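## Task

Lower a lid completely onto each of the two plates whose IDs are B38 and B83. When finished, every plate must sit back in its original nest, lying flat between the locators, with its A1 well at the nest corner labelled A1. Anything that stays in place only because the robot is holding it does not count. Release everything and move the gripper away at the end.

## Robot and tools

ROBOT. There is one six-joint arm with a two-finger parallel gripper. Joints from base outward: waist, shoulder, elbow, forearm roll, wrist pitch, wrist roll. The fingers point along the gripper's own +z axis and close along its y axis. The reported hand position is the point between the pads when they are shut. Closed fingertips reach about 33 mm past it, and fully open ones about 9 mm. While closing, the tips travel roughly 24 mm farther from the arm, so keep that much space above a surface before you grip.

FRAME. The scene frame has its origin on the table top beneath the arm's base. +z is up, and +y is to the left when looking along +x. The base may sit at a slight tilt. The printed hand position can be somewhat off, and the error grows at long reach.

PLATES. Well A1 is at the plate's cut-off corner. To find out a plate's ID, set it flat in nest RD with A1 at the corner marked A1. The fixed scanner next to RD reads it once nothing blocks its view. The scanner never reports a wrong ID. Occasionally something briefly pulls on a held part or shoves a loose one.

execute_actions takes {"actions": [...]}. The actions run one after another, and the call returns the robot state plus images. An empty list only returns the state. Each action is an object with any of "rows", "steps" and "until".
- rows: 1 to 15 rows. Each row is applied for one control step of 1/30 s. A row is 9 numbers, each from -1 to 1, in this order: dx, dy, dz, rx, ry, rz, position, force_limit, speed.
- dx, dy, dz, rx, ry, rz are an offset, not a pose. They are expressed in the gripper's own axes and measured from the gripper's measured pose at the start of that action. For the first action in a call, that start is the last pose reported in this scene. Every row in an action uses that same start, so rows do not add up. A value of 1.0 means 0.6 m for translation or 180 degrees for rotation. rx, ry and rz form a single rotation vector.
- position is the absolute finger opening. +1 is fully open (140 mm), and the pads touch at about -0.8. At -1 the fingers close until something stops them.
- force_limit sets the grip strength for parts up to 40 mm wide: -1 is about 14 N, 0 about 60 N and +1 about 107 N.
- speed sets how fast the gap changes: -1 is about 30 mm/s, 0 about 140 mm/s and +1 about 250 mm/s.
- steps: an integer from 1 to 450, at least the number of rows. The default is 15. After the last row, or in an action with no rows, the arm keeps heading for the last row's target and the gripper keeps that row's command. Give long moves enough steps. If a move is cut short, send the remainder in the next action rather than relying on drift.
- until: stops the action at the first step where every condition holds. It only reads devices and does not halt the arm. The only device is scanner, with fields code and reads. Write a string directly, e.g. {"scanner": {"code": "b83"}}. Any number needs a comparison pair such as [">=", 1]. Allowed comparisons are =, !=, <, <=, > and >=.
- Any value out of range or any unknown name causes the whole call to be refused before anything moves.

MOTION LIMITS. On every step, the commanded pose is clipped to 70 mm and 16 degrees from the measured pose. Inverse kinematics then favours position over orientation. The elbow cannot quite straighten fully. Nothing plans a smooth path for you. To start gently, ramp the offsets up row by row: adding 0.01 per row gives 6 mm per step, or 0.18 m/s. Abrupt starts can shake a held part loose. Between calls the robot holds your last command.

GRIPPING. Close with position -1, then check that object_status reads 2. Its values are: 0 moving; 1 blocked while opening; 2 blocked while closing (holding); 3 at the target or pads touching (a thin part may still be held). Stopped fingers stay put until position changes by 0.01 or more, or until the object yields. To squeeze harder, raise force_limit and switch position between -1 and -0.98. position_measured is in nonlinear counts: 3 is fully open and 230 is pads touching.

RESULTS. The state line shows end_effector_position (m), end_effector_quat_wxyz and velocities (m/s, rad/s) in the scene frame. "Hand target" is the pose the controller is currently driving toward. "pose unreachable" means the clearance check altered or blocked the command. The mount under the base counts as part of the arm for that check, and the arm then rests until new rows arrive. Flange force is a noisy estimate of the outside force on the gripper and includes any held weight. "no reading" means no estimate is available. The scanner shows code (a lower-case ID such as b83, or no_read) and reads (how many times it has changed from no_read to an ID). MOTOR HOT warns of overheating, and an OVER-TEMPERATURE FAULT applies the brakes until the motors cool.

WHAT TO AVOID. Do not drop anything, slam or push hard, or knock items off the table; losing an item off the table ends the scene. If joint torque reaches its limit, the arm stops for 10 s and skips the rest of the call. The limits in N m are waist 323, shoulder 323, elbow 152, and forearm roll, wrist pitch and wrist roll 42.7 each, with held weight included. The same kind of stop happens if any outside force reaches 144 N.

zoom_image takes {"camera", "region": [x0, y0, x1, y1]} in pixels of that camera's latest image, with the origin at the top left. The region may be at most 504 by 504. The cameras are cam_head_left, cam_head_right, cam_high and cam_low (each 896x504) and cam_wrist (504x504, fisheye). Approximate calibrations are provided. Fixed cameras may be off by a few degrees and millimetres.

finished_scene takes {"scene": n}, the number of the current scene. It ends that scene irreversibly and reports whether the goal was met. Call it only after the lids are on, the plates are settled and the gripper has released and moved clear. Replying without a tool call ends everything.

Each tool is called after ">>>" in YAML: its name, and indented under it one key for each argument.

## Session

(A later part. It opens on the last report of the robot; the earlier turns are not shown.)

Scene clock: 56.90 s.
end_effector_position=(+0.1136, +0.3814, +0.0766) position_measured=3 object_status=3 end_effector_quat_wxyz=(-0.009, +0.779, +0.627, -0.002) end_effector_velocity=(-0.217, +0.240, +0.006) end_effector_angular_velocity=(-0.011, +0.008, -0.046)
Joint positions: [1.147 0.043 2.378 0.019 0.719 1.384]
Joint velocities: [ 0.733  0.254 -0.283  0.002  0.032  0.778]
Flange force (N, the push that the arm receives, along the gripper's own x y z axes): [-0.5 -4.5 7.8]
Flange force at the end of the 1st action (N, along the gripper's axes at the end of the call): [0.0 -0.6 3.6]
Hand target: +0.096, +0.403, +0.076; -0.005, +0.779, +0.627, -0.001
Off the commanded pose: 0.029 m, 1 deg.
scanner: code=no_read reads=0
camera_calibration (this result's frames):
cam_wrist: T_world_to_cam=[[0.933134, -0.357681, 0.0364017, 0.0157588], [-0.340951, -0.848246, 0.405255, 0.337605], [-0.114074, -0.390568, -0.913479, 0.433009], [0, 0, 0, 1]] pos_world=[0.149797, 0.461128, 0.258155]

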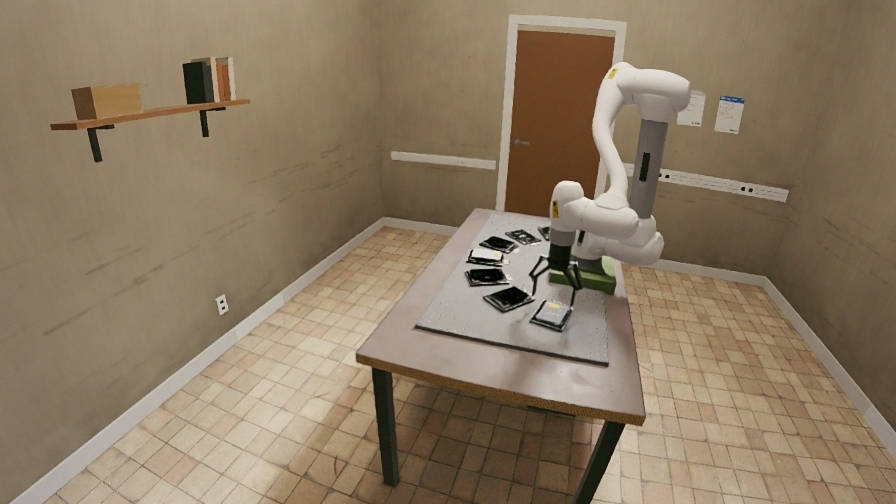

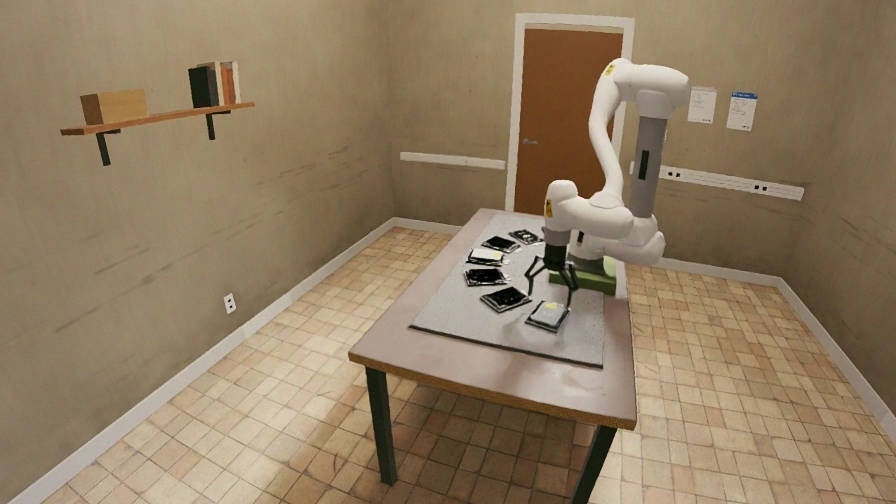

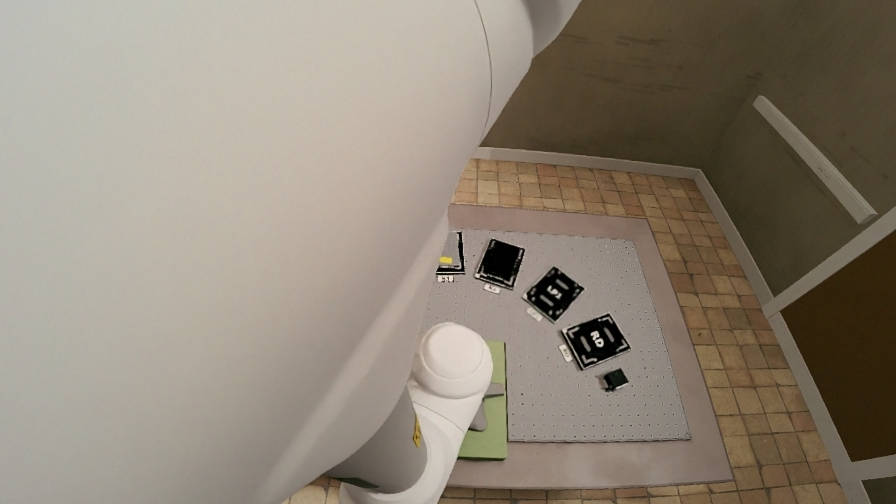

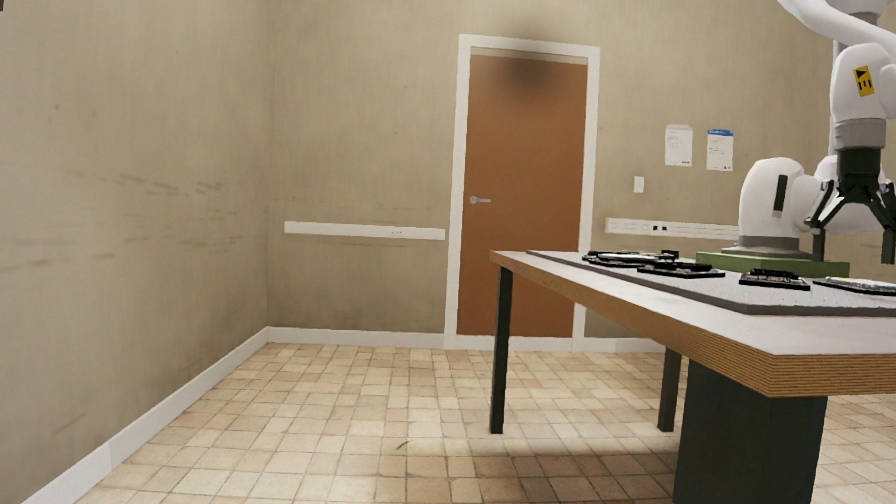

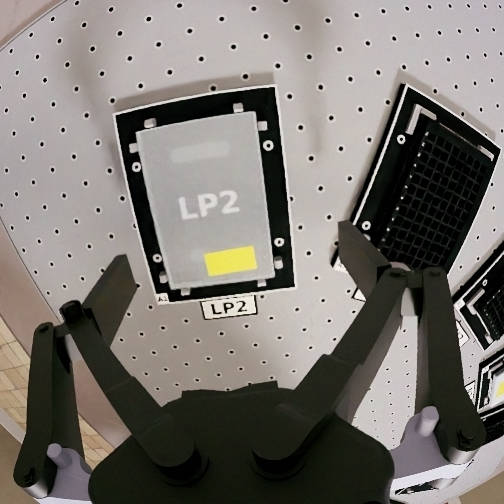

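>>> zoom_image:
  camera: "cam_wrist"
  region: [100, 75, 310, 315]

Region (100, 75, 310, 315) of cam_wrist's 504x504 image, scaled by 2.100, with more detail than that image has; it fills the left 441 columns of this view, and the rest is white.

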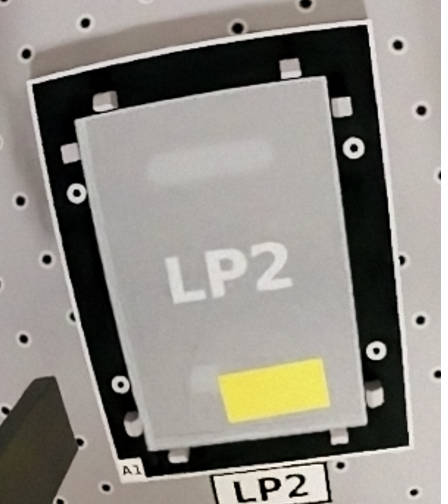

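>>> execute_actions:
  actions:
    - {"rows": [[0.0294,-0.0354,0.0031,-0.0027,-0.0013,0.0007,1,0,0.3],[0.0309,-0.0330,0.0062,-0.0033,-0.0016,0.0028,1,0,0.3],[0.0328,-0.0300,0.0102,-0.0040,-0.0020,0.0053,1,0,0.3],[0.0346,-0.0269,0.0141,-0.0047,-0.0023,0.0078,1,0,0.3],[0.0361,-0.0245,0.0172,-0.0053,-0.0026,0.0099,1,0,0.3],[0.0366,-0.0236,0.0184,-0.0055,-0.00275,0.0106,1,0,0.3]], "steps": 16}

Scene clock: 58.60 s.
end_effector_position=(+0.1042, +0.4060, +0.0660) position_measured=3 object_status=3 end_effector_quat_wxyz=(+0.000, +0.789, +0.614, -0.000) end_effector_velocity=(+0.000, +0.000, -0.000) end_effector_angular_velocity=(-0.000, +0.000, -0.004)
Joint positions: [ 1.205  0.097  2.347 -0.009  0.702  1.496]
Joint velocities: [-0.     0.001 -0.    -0.    -0.001  0.003]
Flange force (N, the push that the arm receives, along the gripper's own x y z axes): [-0.9 5.8 4.7]
Hand target: +0.104, +0.406, +0.066; +0.000, +0.789, +0.614, -0.000
Off the commanded pose: 0.000 m, 0 deg.
scanner: code=no_read reads=0
camera_calibration (this result's frames):
cam_wrist: T_world_to_cam=[[0.920083, -0.387906, 0.0545556, 0.0461726], [-0.374801, -0.831262, 0.410521, 0.355871], [-0.113893, -0.398161, -0.910218, 0.43472], [0, 0, 0, 1]] pos_world=[0.14041, 0.486821, 0.247079]

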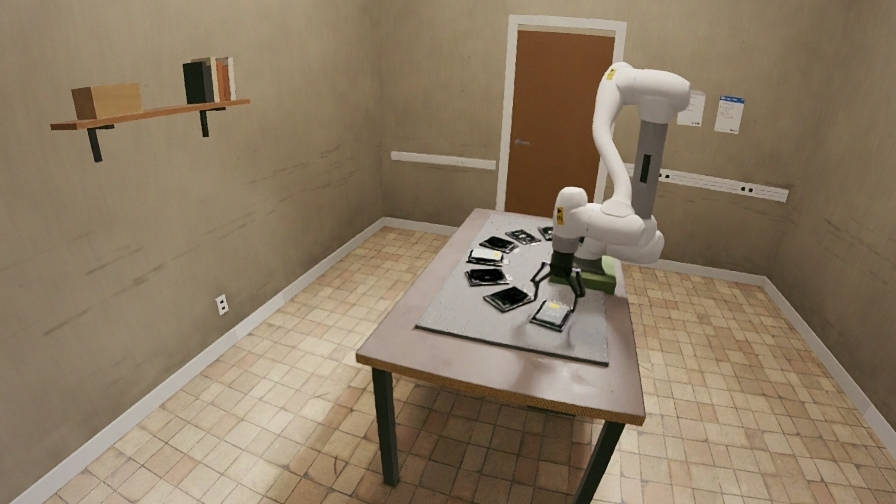

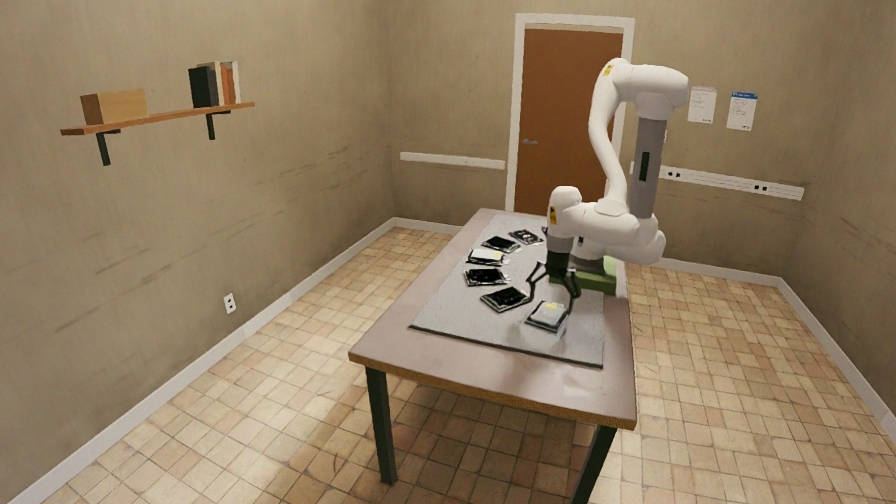

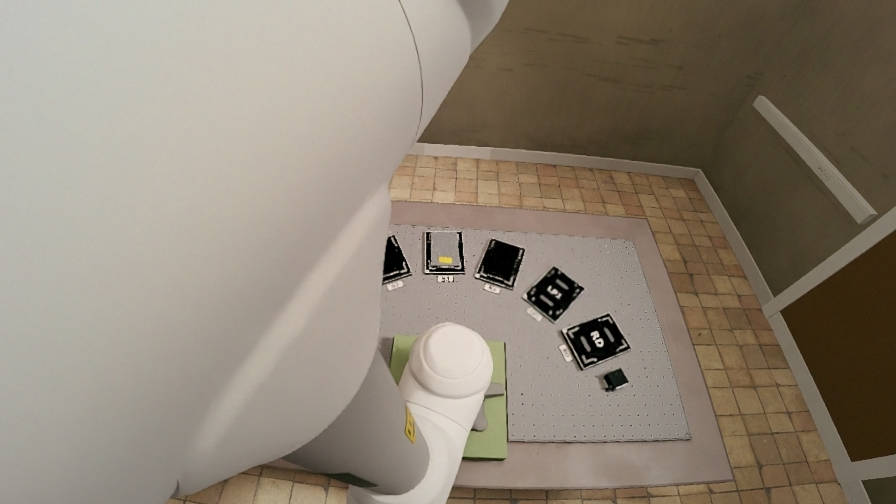

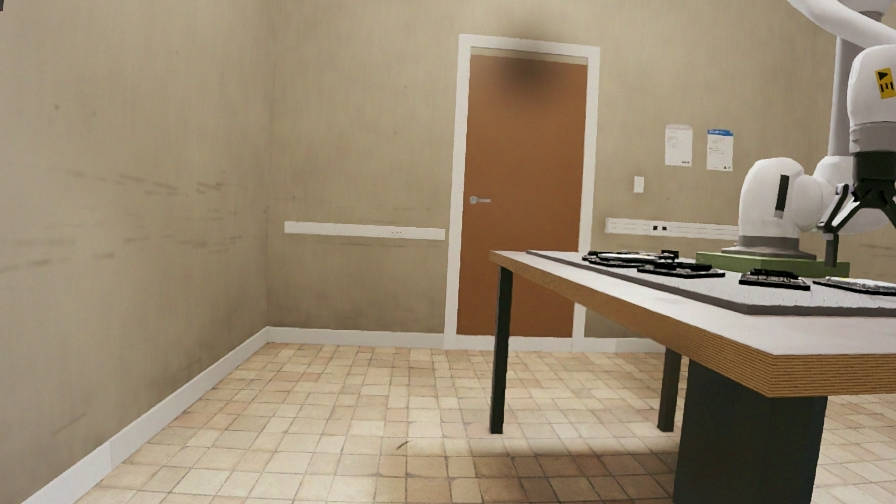

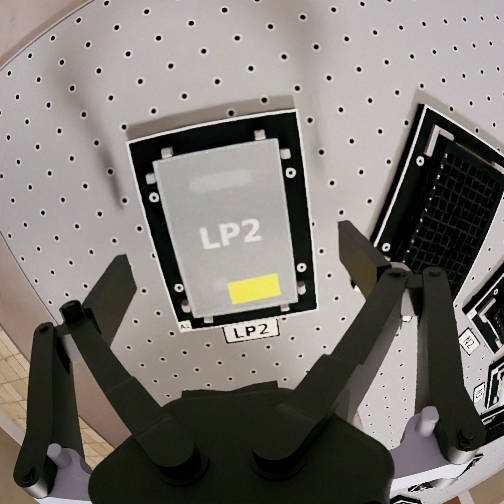

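>>> zoom_image:
  camera: "cam_wrist"
  region: [120, 130, 200, 210]

>>> zoom_image:
  camera: "cam_wrist"
  region: [245, 100, 325, 180]

>>> zoom_image:
  camera: "cam_wrist"
  region: [165, 265, 245, 345]

>>> zoom_image:
  camera: "cam_wrist"
  region: [250, 245, 330, 325]

Region (120, 130, 200, 210) of cam_wrist's 504x504 image, scaled by 6.300, with more detail than that image has.

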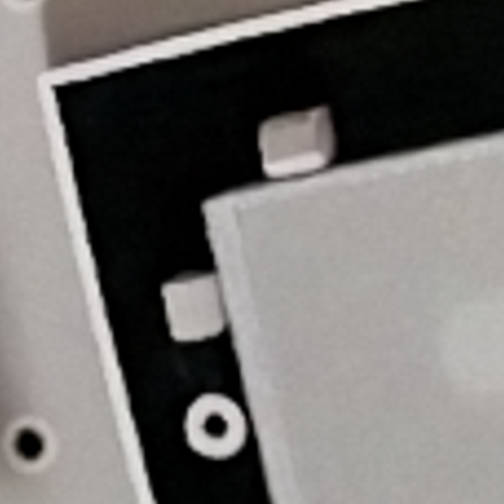

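Region (245, 100, 325, 180) of cam_wrist's 504x504 image, scaled by 6.300, with more detail than that image has.

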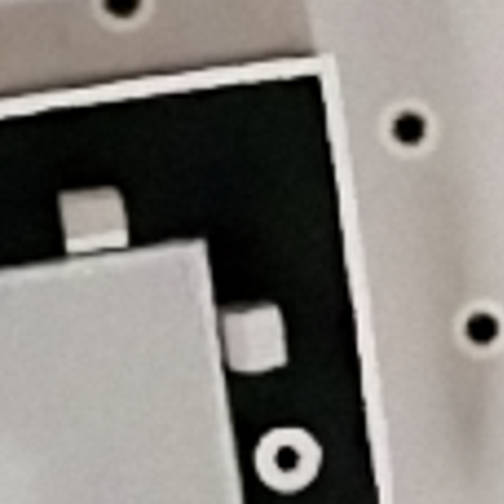

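Region (165, 265, 245, 345) of cam_wrist's 504x504 image, scaled by 6.300, with more detail than that image has.

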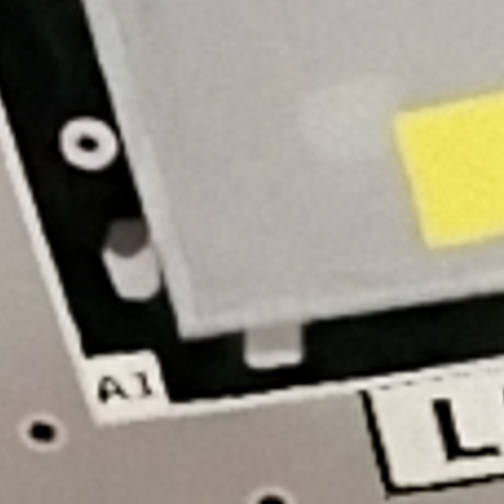

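Region (250, 245, 330, 325) of cam_wrist's 504x504 image, scaled by 6.300, with more detail than that image has.

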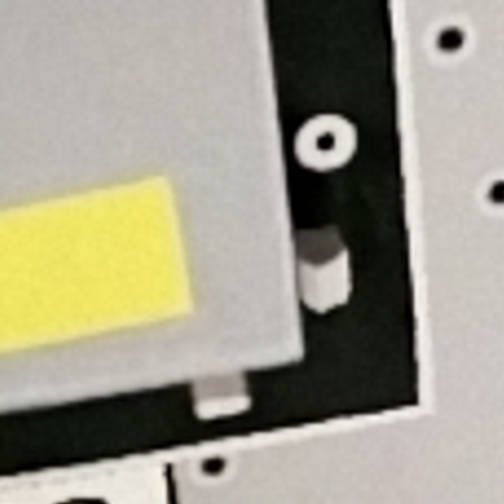

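>>> execute_actions:
  actions:
    - {"rows": [[-0.0002,-0.0003,0.0006,0,0,0,0.42,0,0.2],[-0.0005,-0.0007,0.0022,0,0,0,0.42,0,0.2],[-0.0008,-0.0011,0.0046,0,0,0,0.42,0,0.2],[-0.0010,-0.0014,0.0075,0,0,0,0.42,0,0.2],[-0.0010,-0.0014,0.0106,0,0,0,0.42,0,0.2],[-0.0010,-0.0014,0.0137,0,0,0,0.42,0,0.2],[-0.0010,-0.0014,0.0166,0,0,0,0.42,0,0.2],[-0.0010,-0.0014,0.0190,0,0,0,0.42,0,0.2],[-0.0010,-0.0014,0.0206,0,0,0,0.42,0,0.2],[-0.0010,-0.0014,0.0212,0,0,0,0.42,0,0.2],[-0.0010,-0.0014,0.0212,0,0,0,0.42,0,0.2],[-0.0010,-0.0014,0.0212,0,0,0,0.42,0,0.2],[-0.0010,-0.0014,0.0212,0,0,0,0.42,0,0.2],[-0.0010,-0.0014,0.0212,0,0,0,0.42,0,0.2],[-0.0010,-0.0014,0.0212,0,0,0,-1,0,-0.4]], "steps": 25}

Scene clock: 61.47 s.
end_effector_position=(+0.1032, +0.4057, +0.0533) position_measured=105 object_status=0 end_effector_quat_wxyz=(+0.000, +0.789, +0.614, -0.000) end_effector_velocity=(+0.000, +0.000, +0.000) end_effector_angular_velocity=(+0.001, -0.001, +0.001)
Joint positions: [ 1.207  0.119  2.357 -0.009  0.67   1.498]
Joint velocities: [-0.    -0.    -0.    -0.001 -0.     0.   ]
Flange force (N, the push that the arm receives, along the gripper's own x y z axes): [-12.3 3.6 -57.5]
Hand target: +0.103, +0.406, +0.053; +0.000, +0.789, +0.614, -0.000
Off the commanded pose: 0.000 m, 0 deg.
scanner: code=no_read reads=0
camera_calibration (this result's frames):
cam_wrist: T_world_to_cam=[[0.920104, -0.38786, 0.0545357, 0.0476016], [-0.374754, -0.831294, 0.410501, 0.360439], [-0.113882, -0.39814, -0.910228, 0.422891], [0, 0, 0, 1]] pos_world=[0.139437, 0.486463, 0.23437]

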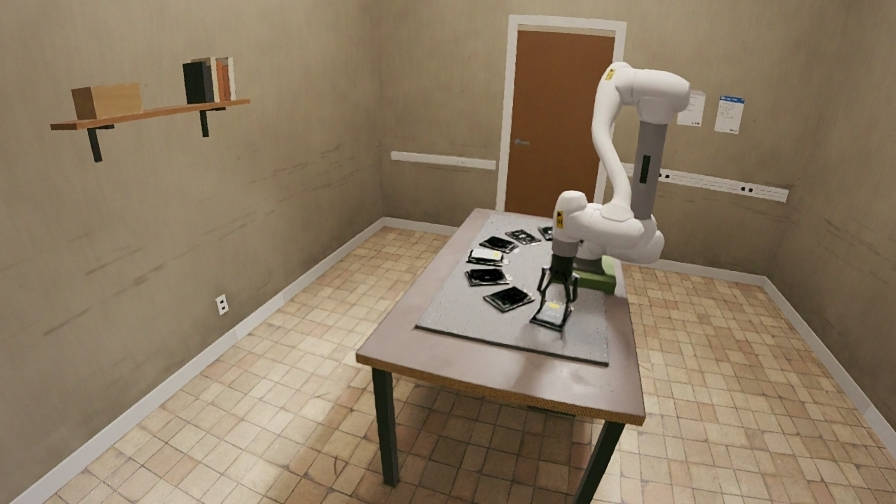

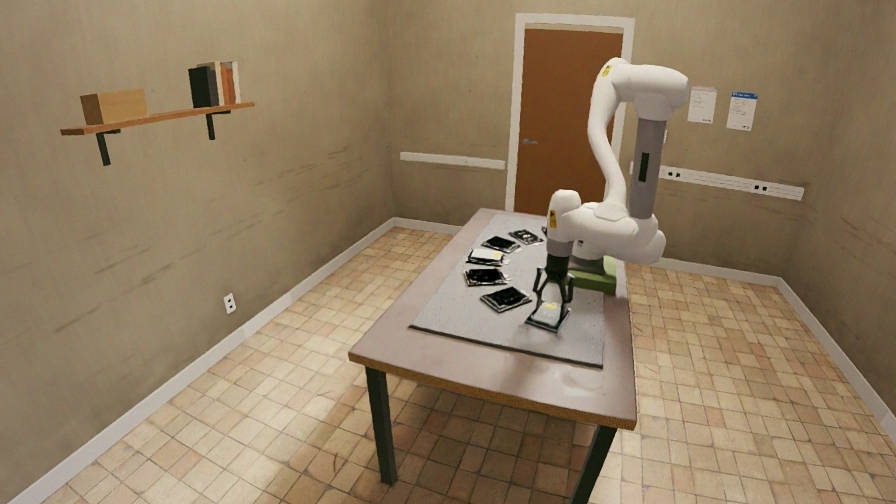

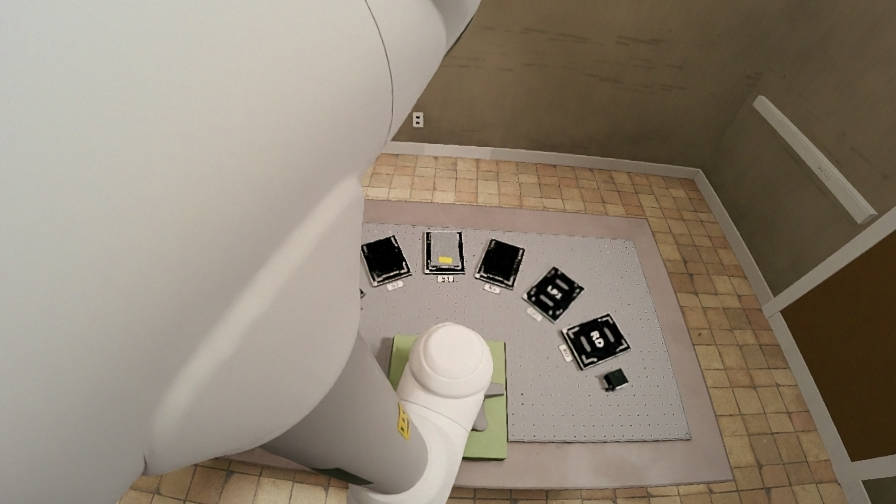

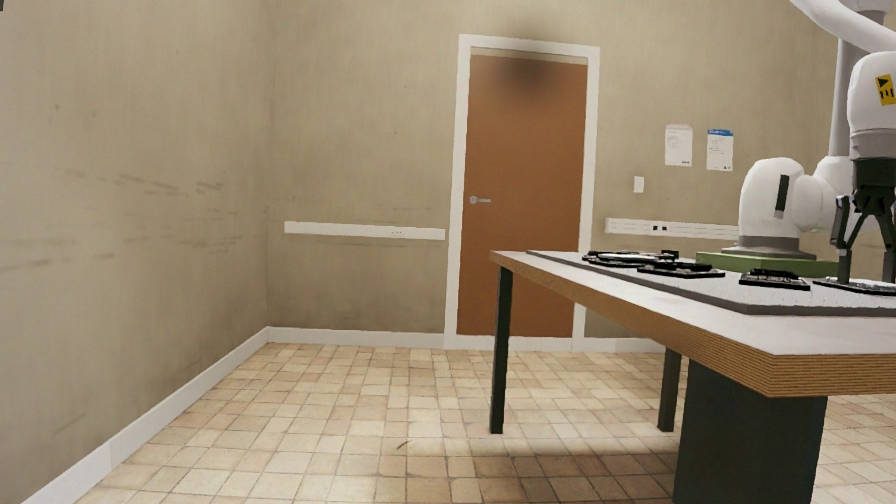

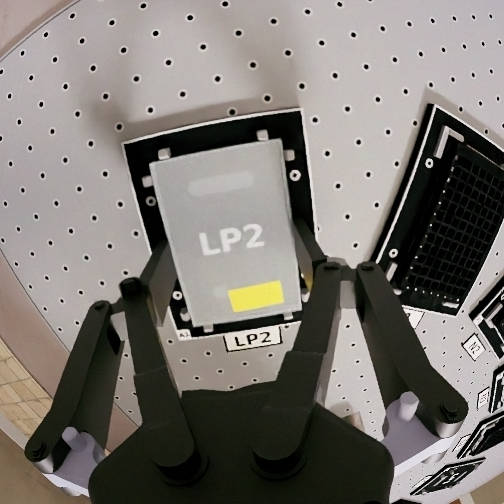

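>>> execute_actions:
  actions:
    - {"rows": [[0,0,-0.0008,0,0,0,-1,0,-0.4],[0,0,-0.0015,0,0,0,-1,0,-0.4]], "steps": 8}

Scene clock: 61.80 s.
end_effector_position=(+0.1031, +0.4054, +0.0539) position_measured=105 object_status=2 end_effector_quat_wxyz=(+0.000, +0.789, +0.614, -0.000) end_effector_velocity=(+0.000, +0.000, +0.001) end_effector_angular_velocity=(+0.000, -0.000, -0.001)
Joint positions: [ 1.207  0.118  2.357 -0.009  0.672  1.498]
Joint velocities: [-0.    -0.001 -0.001  0.     0.003  0.001]
Flange force (N, the push that the arm receives, along the gripper's own x y z axes): [2.4 5.9 5.8]
Hand target: +0.103, +0.406, +0.054; +0.000, +0.789, +0.614, -0.000
Off the commanded pose: 0.000 m, 0 deg.
scanner: code=no_read reads=0
camera_calibration (this result's frames):
cam_wrist: T_world_to_cam=[[0.92011, -0.387837, 0.0545923, 0.0475251], [-0.374688, -0.831059, 0.411035, 0.359774], [-0.114045, -0.398653, -0.909983, 0.423527], [0, 0, 0, 1]] pos_world=[0.139376, 0.486266, 0.234928]

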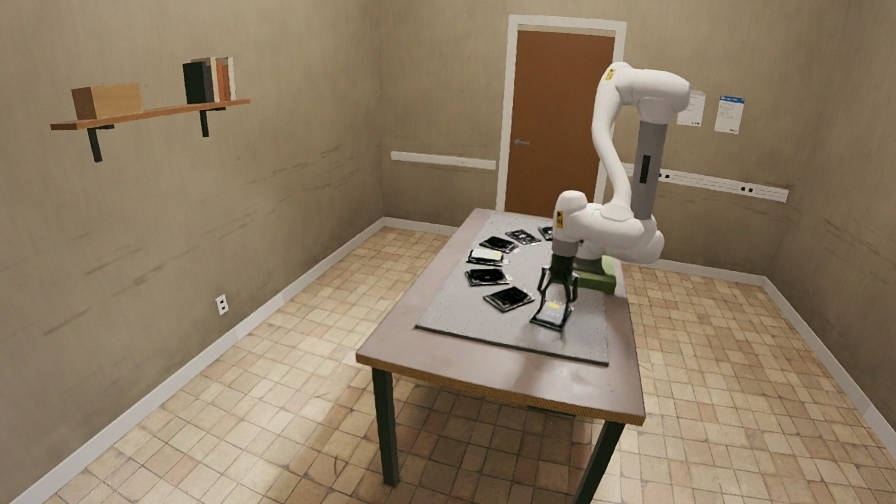

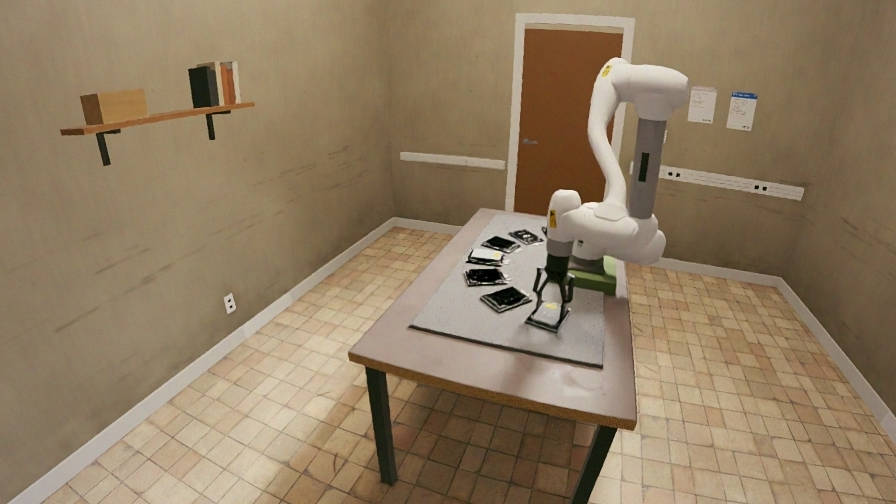

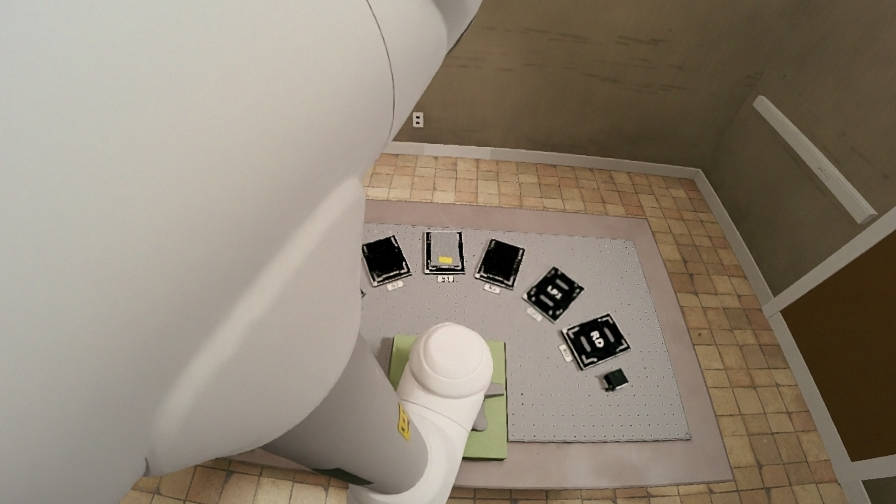

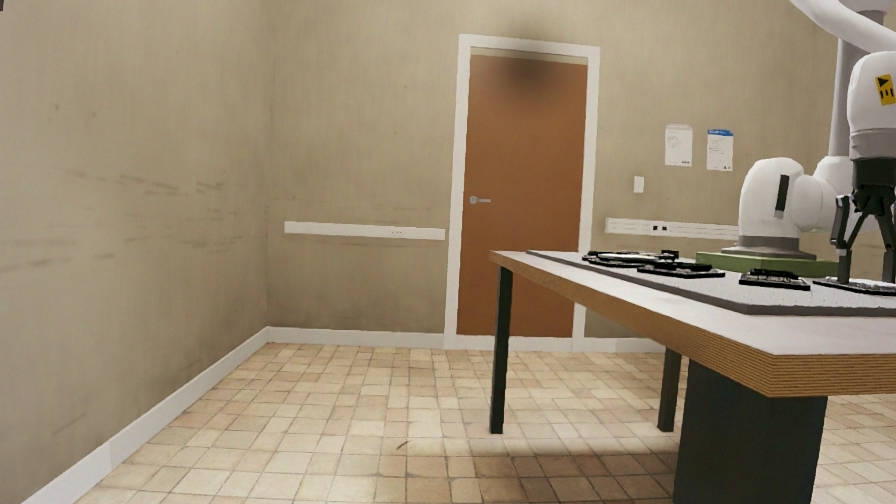

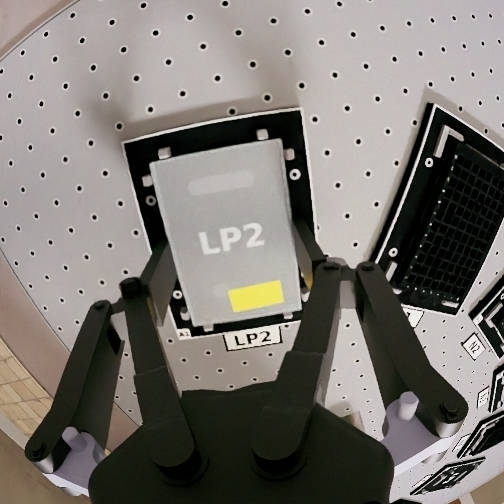

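>>> zoom_image:
  camera: "cam_wrist"
  region: [120, 130, 200, 210]

>>> zoom_image:
  camera: "cam_wrist"
  region: [245, 100, 325, 180]

Region (120, 130, 200, 210) of cam_wrist's 504x504 image, scaled by 6.300, with more detail than that image has.

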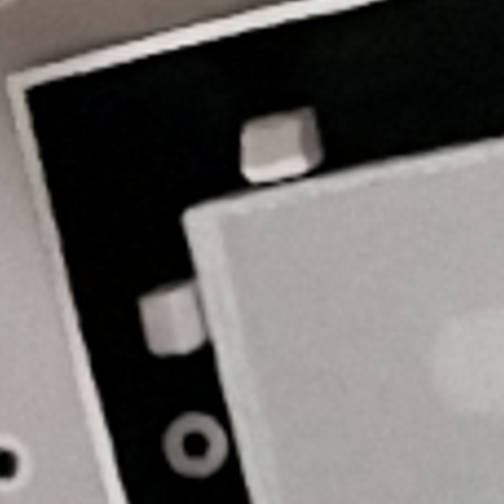

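Region (245, 100, 325, 180) of cam_wrist's 504x504 image, scaled by 6.300, with more detail than that image has.

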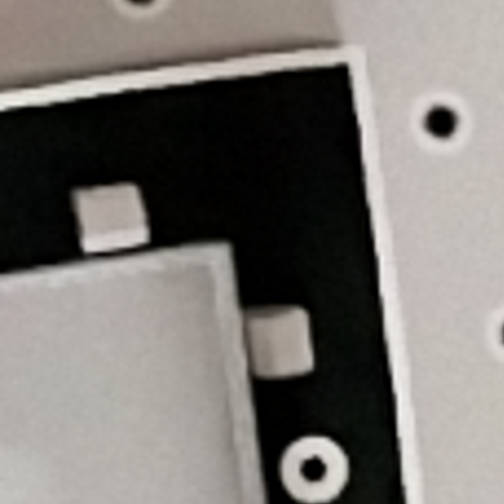

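>>> execute_actions:
  actions:
    - {"rows": [[0,0,-0.0012,0,0,0,-1,0,-0.4],[0,0,-0.0043,0,0,0,-1,0,-0.4],[0,0,-0.0090,0,0,0,-1,0,-0.4],[0,0,-0.0147,0,0,0,-1,0,-0.4],[0,0,-0.0208,0,0,0,-1,0,-0.4],[0,0.0012,-0.0270,0,0,0.0006,-1,0,-0.4],[0,0.0049,-0.0327,0,0,0.0024,-1,0,-0.4],[0,0.0111,-0.0373,0,0,0.0055,-1,0,-0.4],[0,0.0197,-0.0405,0,0,0.0097,-1,0,-0.4],[0,0.0308,-0.0417,0,0,0.0152,-1,0,-0.4],[-0.001,0.0444,-0.0417,0,0,0.0219,-1,0,-0.4],[-0.002,0.0604,-0.0417,0,0,0.0297,-1,0,-0.4],[-0.004,0.0789,-0.0417,0,0,0.0388,-1,0,-0.4],[-0.007,0.0999,-0.0417,0,0,0.0492,-1,0,-0.4],[-0.1902,0.5519,-0.0353,0,0,0.2839,-1,0,-0.4]], "steps": 51}

Scene clock: 64.97 s.
end_effector_position=(+0.3968, +0.2131, +0.0754) position_measured=105 object_status=2 end_effector_quat_wxyz=(+0.001, +0.977, +0.214, +0.000) end_effector_velocity=(+0.001, -0.000, -0.000) end_effector_angular_velocity=(+0.000, +0.001, -0.002)
Joint positions: [ 0.386  0.121  2.287 -0.013  0.732  1.572]
Joint velocities: [-0.002  0.001 -0.001  0.001  0.001 -0.   ]
Flange force (N, the push that the arm receives, along the gripper's own x y z axes): [-1.2 4.7 3.9]
Hand target: +0.397, +0.213, +0.075; +0.001, +0.977, +0.214, +0.000
Off the commanded pose: 0.001 m, 0 deg.
scanner: code=no_read reads=0
camera_calibration (this result's frames):
cam_wrist: T_world_to_cam=[[0.275849, -0.959519, 0.0568382, 0.0788838], [-0.882765, -0.2295, 0.409945, 0.37467], [-0.380306, -0.163258, -0.910338, 0.455393], [0, 0, 0, 1]] pos_world=[0.482174, 0.236024, 0.256483]

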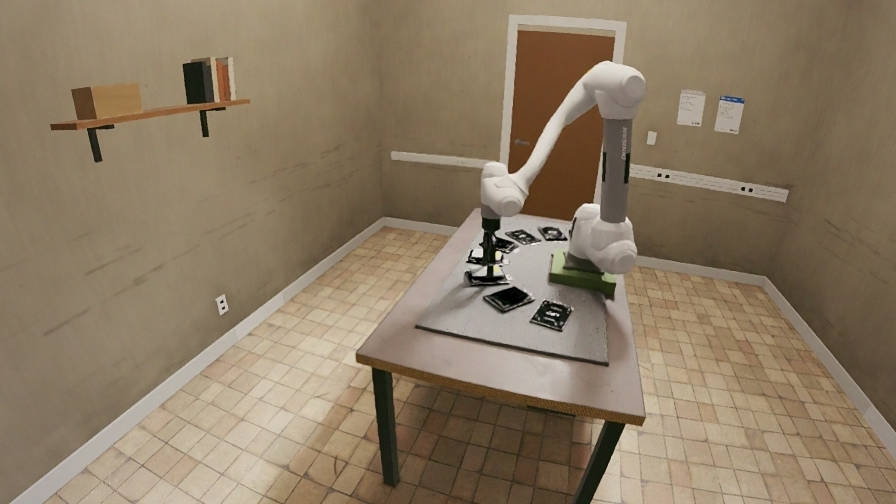

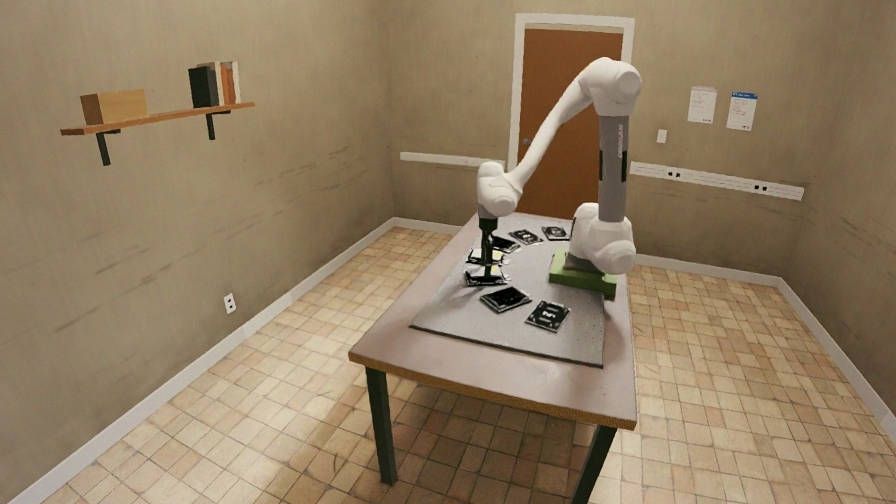

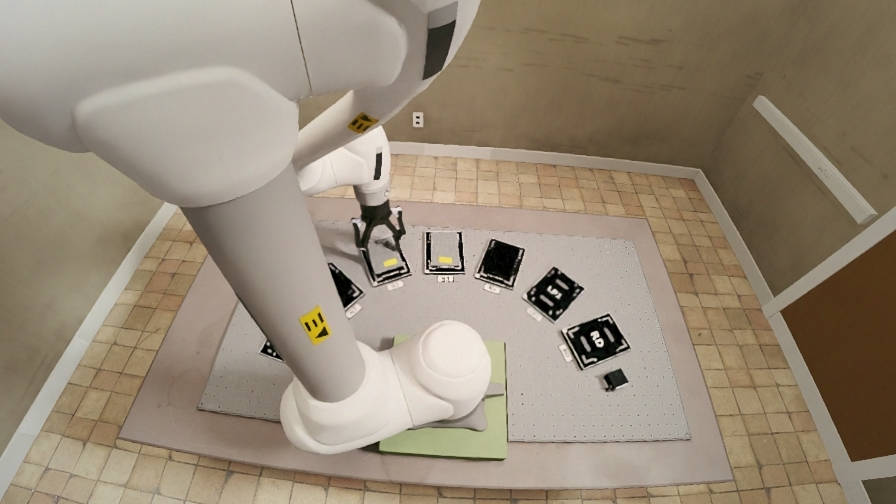

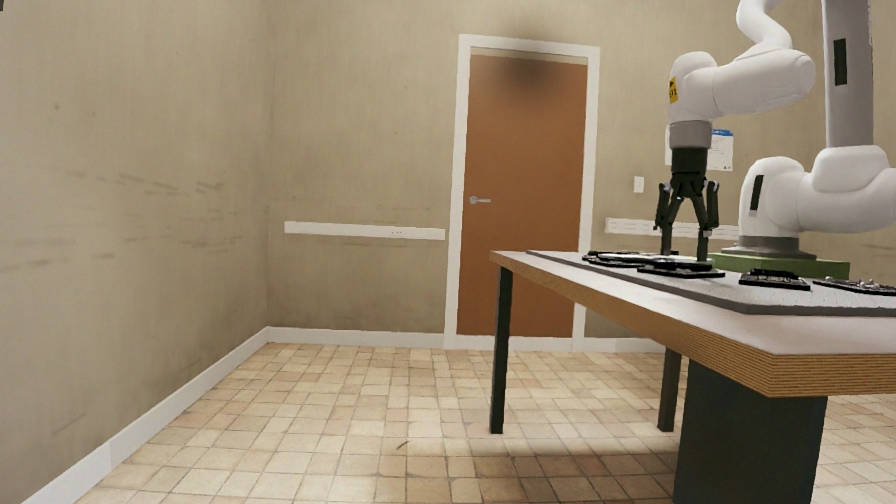

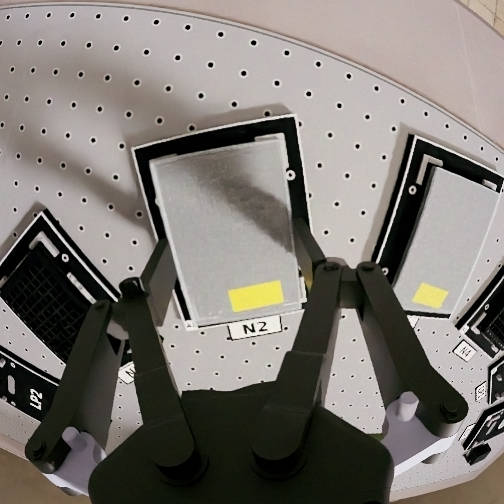

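>>> zoom_image:
  camera: "cam_wrist"
  region: [120, 130, 200, 210]

>>> zoom_image:
  camera: "cam_wrist"
  region: [245, 100, 325, 180]

>>> zoom_image:
  camera: "cam_wrist"
  region: [165, 265, 245, 345]

>>> zoom_image:
  camera: "cam_wrist"
  region: [250, 245, 330, 325]

Region (120, 130, 200, 210) of cam_wrist's 504x504 image, scaled by 6.300, with more detail than that image has.

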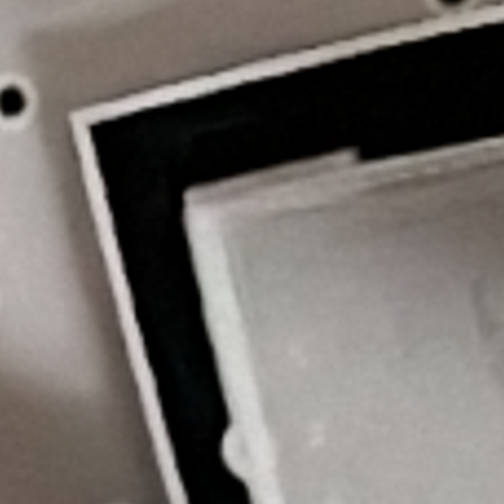

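Region (245, 100, 325, 180) of cam_wrist's 504x504 image, scaled by 6.300, with more detail than that image has.

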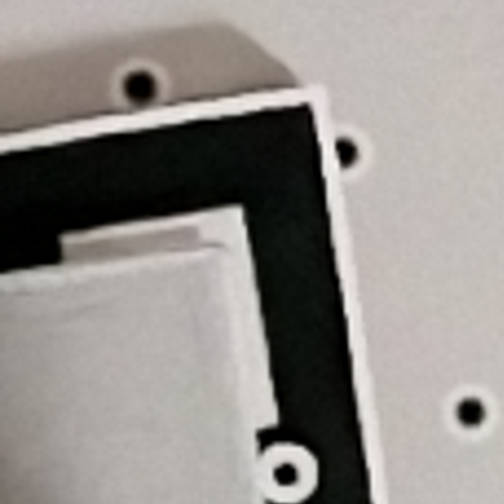

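Region (165, 265, 245, 345) of cam_wrist's 504x504 image, scaled by 6.300, with more detail than that image has.

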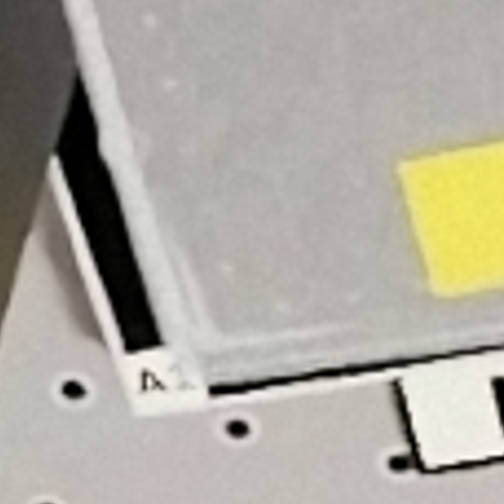

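Region (250, 245, 330, 325) of cam_wrist's 504x504 image, scaled by 6.300, with more detail than that image has.

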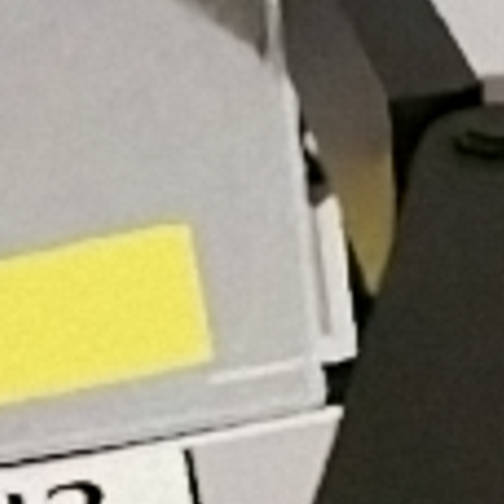

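>>> execute_actions:
  actions:
    - {"rows": [[-0.0007,0.0001,0.0004,0.0001,0,-0.0003,-1,0,-0.4],[-0.0023,0.0005,0.0013,0.0002,0,-0.0011,-1,0,-0.4],[-0.0044,0.0010,0.0026,0.0003,0,-0.0022,-1,0,-0.4],[-0.0065,0.0014,0.0041,0.0005,0,-0.0033,-1,0,-0.4],[-0.0082,0.0018,0.0056,0.0006,0,-0.0041,-1,0,-0.4],[-0.00883,0.00192,0.0069,0.00063,0,-0.0044,-1,0,-0.4],[-0.00883,0.00192,0.0078,0.00063,0,-0.0044,-1,0,-0.4],[-0.00883,0.00192,0.00817,0.00063,0,-0.0044,-1,0,-0.4]], "steps": 15}

Scene clock: 67.13 s.
end_effector_position=(+0.3925, +0.2099, +0.0706) position_measured=105 object_status=2 end_effector_quat_wxyz=(+0.000, +0.975, +0.221, +0.000) end_effector_velocity=(-0.000, -0.000, -0.001) end_effector_angular_velocity=(+0.000, +0.001, +0.001)
Joint positions: [ 0.382  0.121  2.3   -0.01   0.719  1.552]
Joint velocities: [-0.     0.001  0.001  0.001 -0.001 -0.002]
Flange force (N, the push that the arm receives, along the gripper's own x y z axes): [-3.3 5.9 4.3]
Hand target: +0.392, +0.210, +0.070; +0.000, +0.975, +0.221, -0.000
Off the commanded pose: 0.000 m, 0 deg.
scanner: code=no_read reads=0
camera_calibration (this result's frames):
cam_wrist: T_world_to_cam=[[0.289102, -0.955724, 0.0548742, 0.0713612], [-0.879205, -0.242405, 0.410168, 0.373418], [-0.378706, -0.166826, -0.910358, 0.448976], [0, 0, 0, 1]] pos_world=[0.47771, 0.233621, 0.251649]

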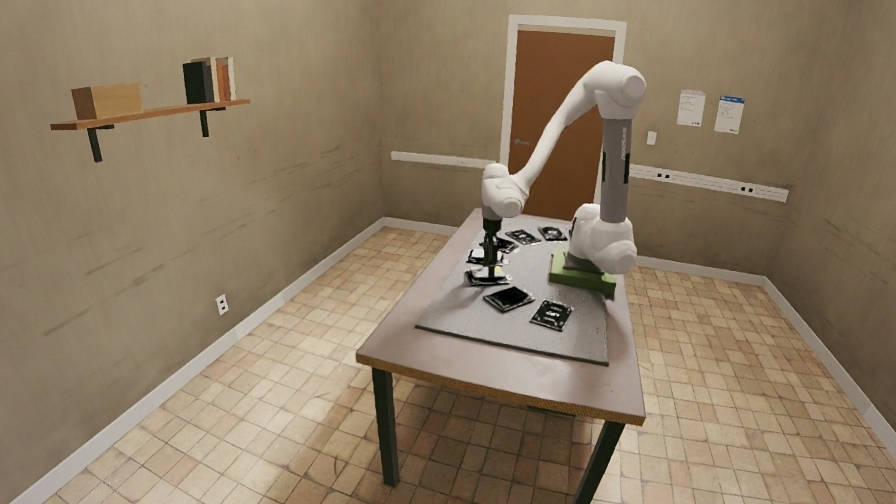

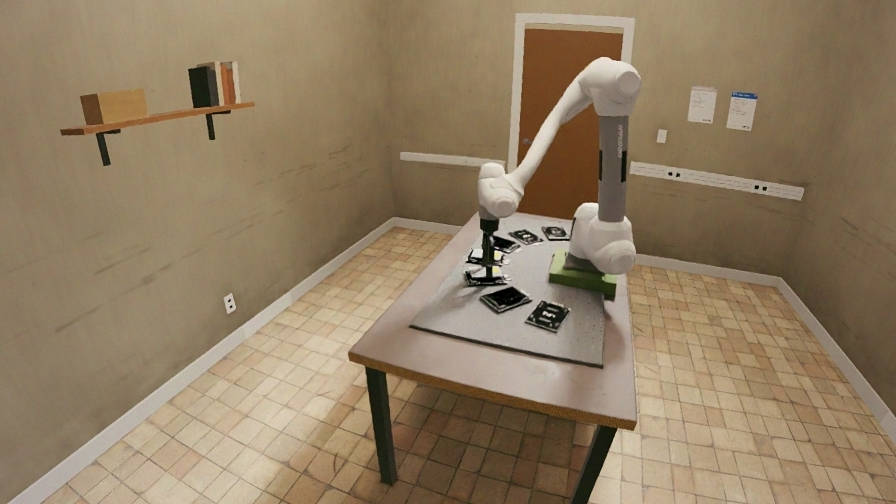

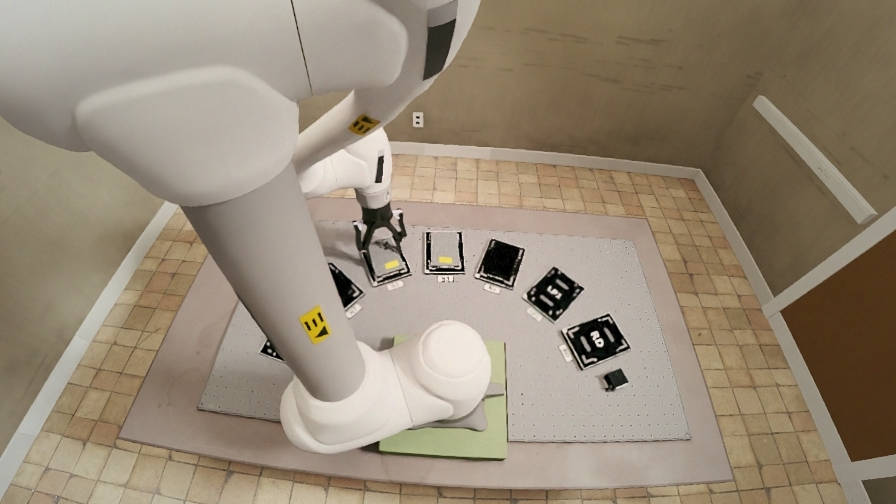

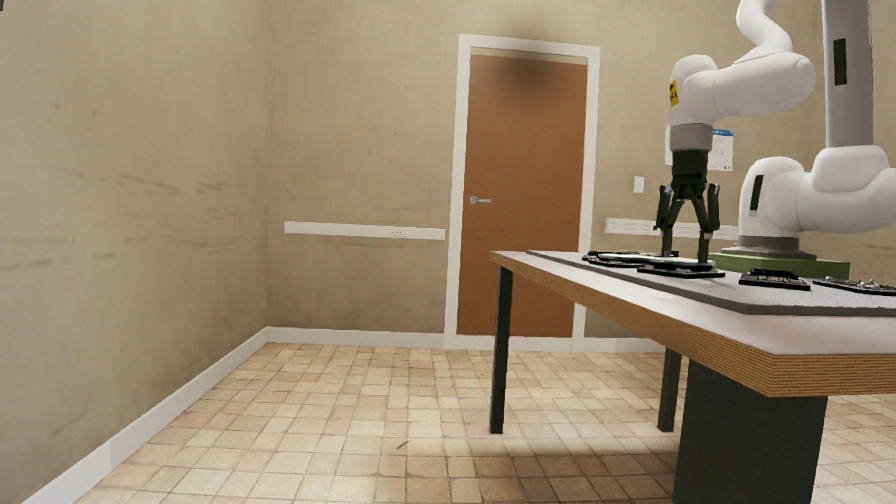

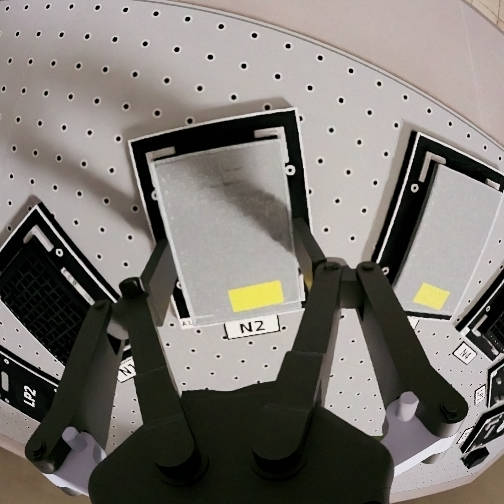

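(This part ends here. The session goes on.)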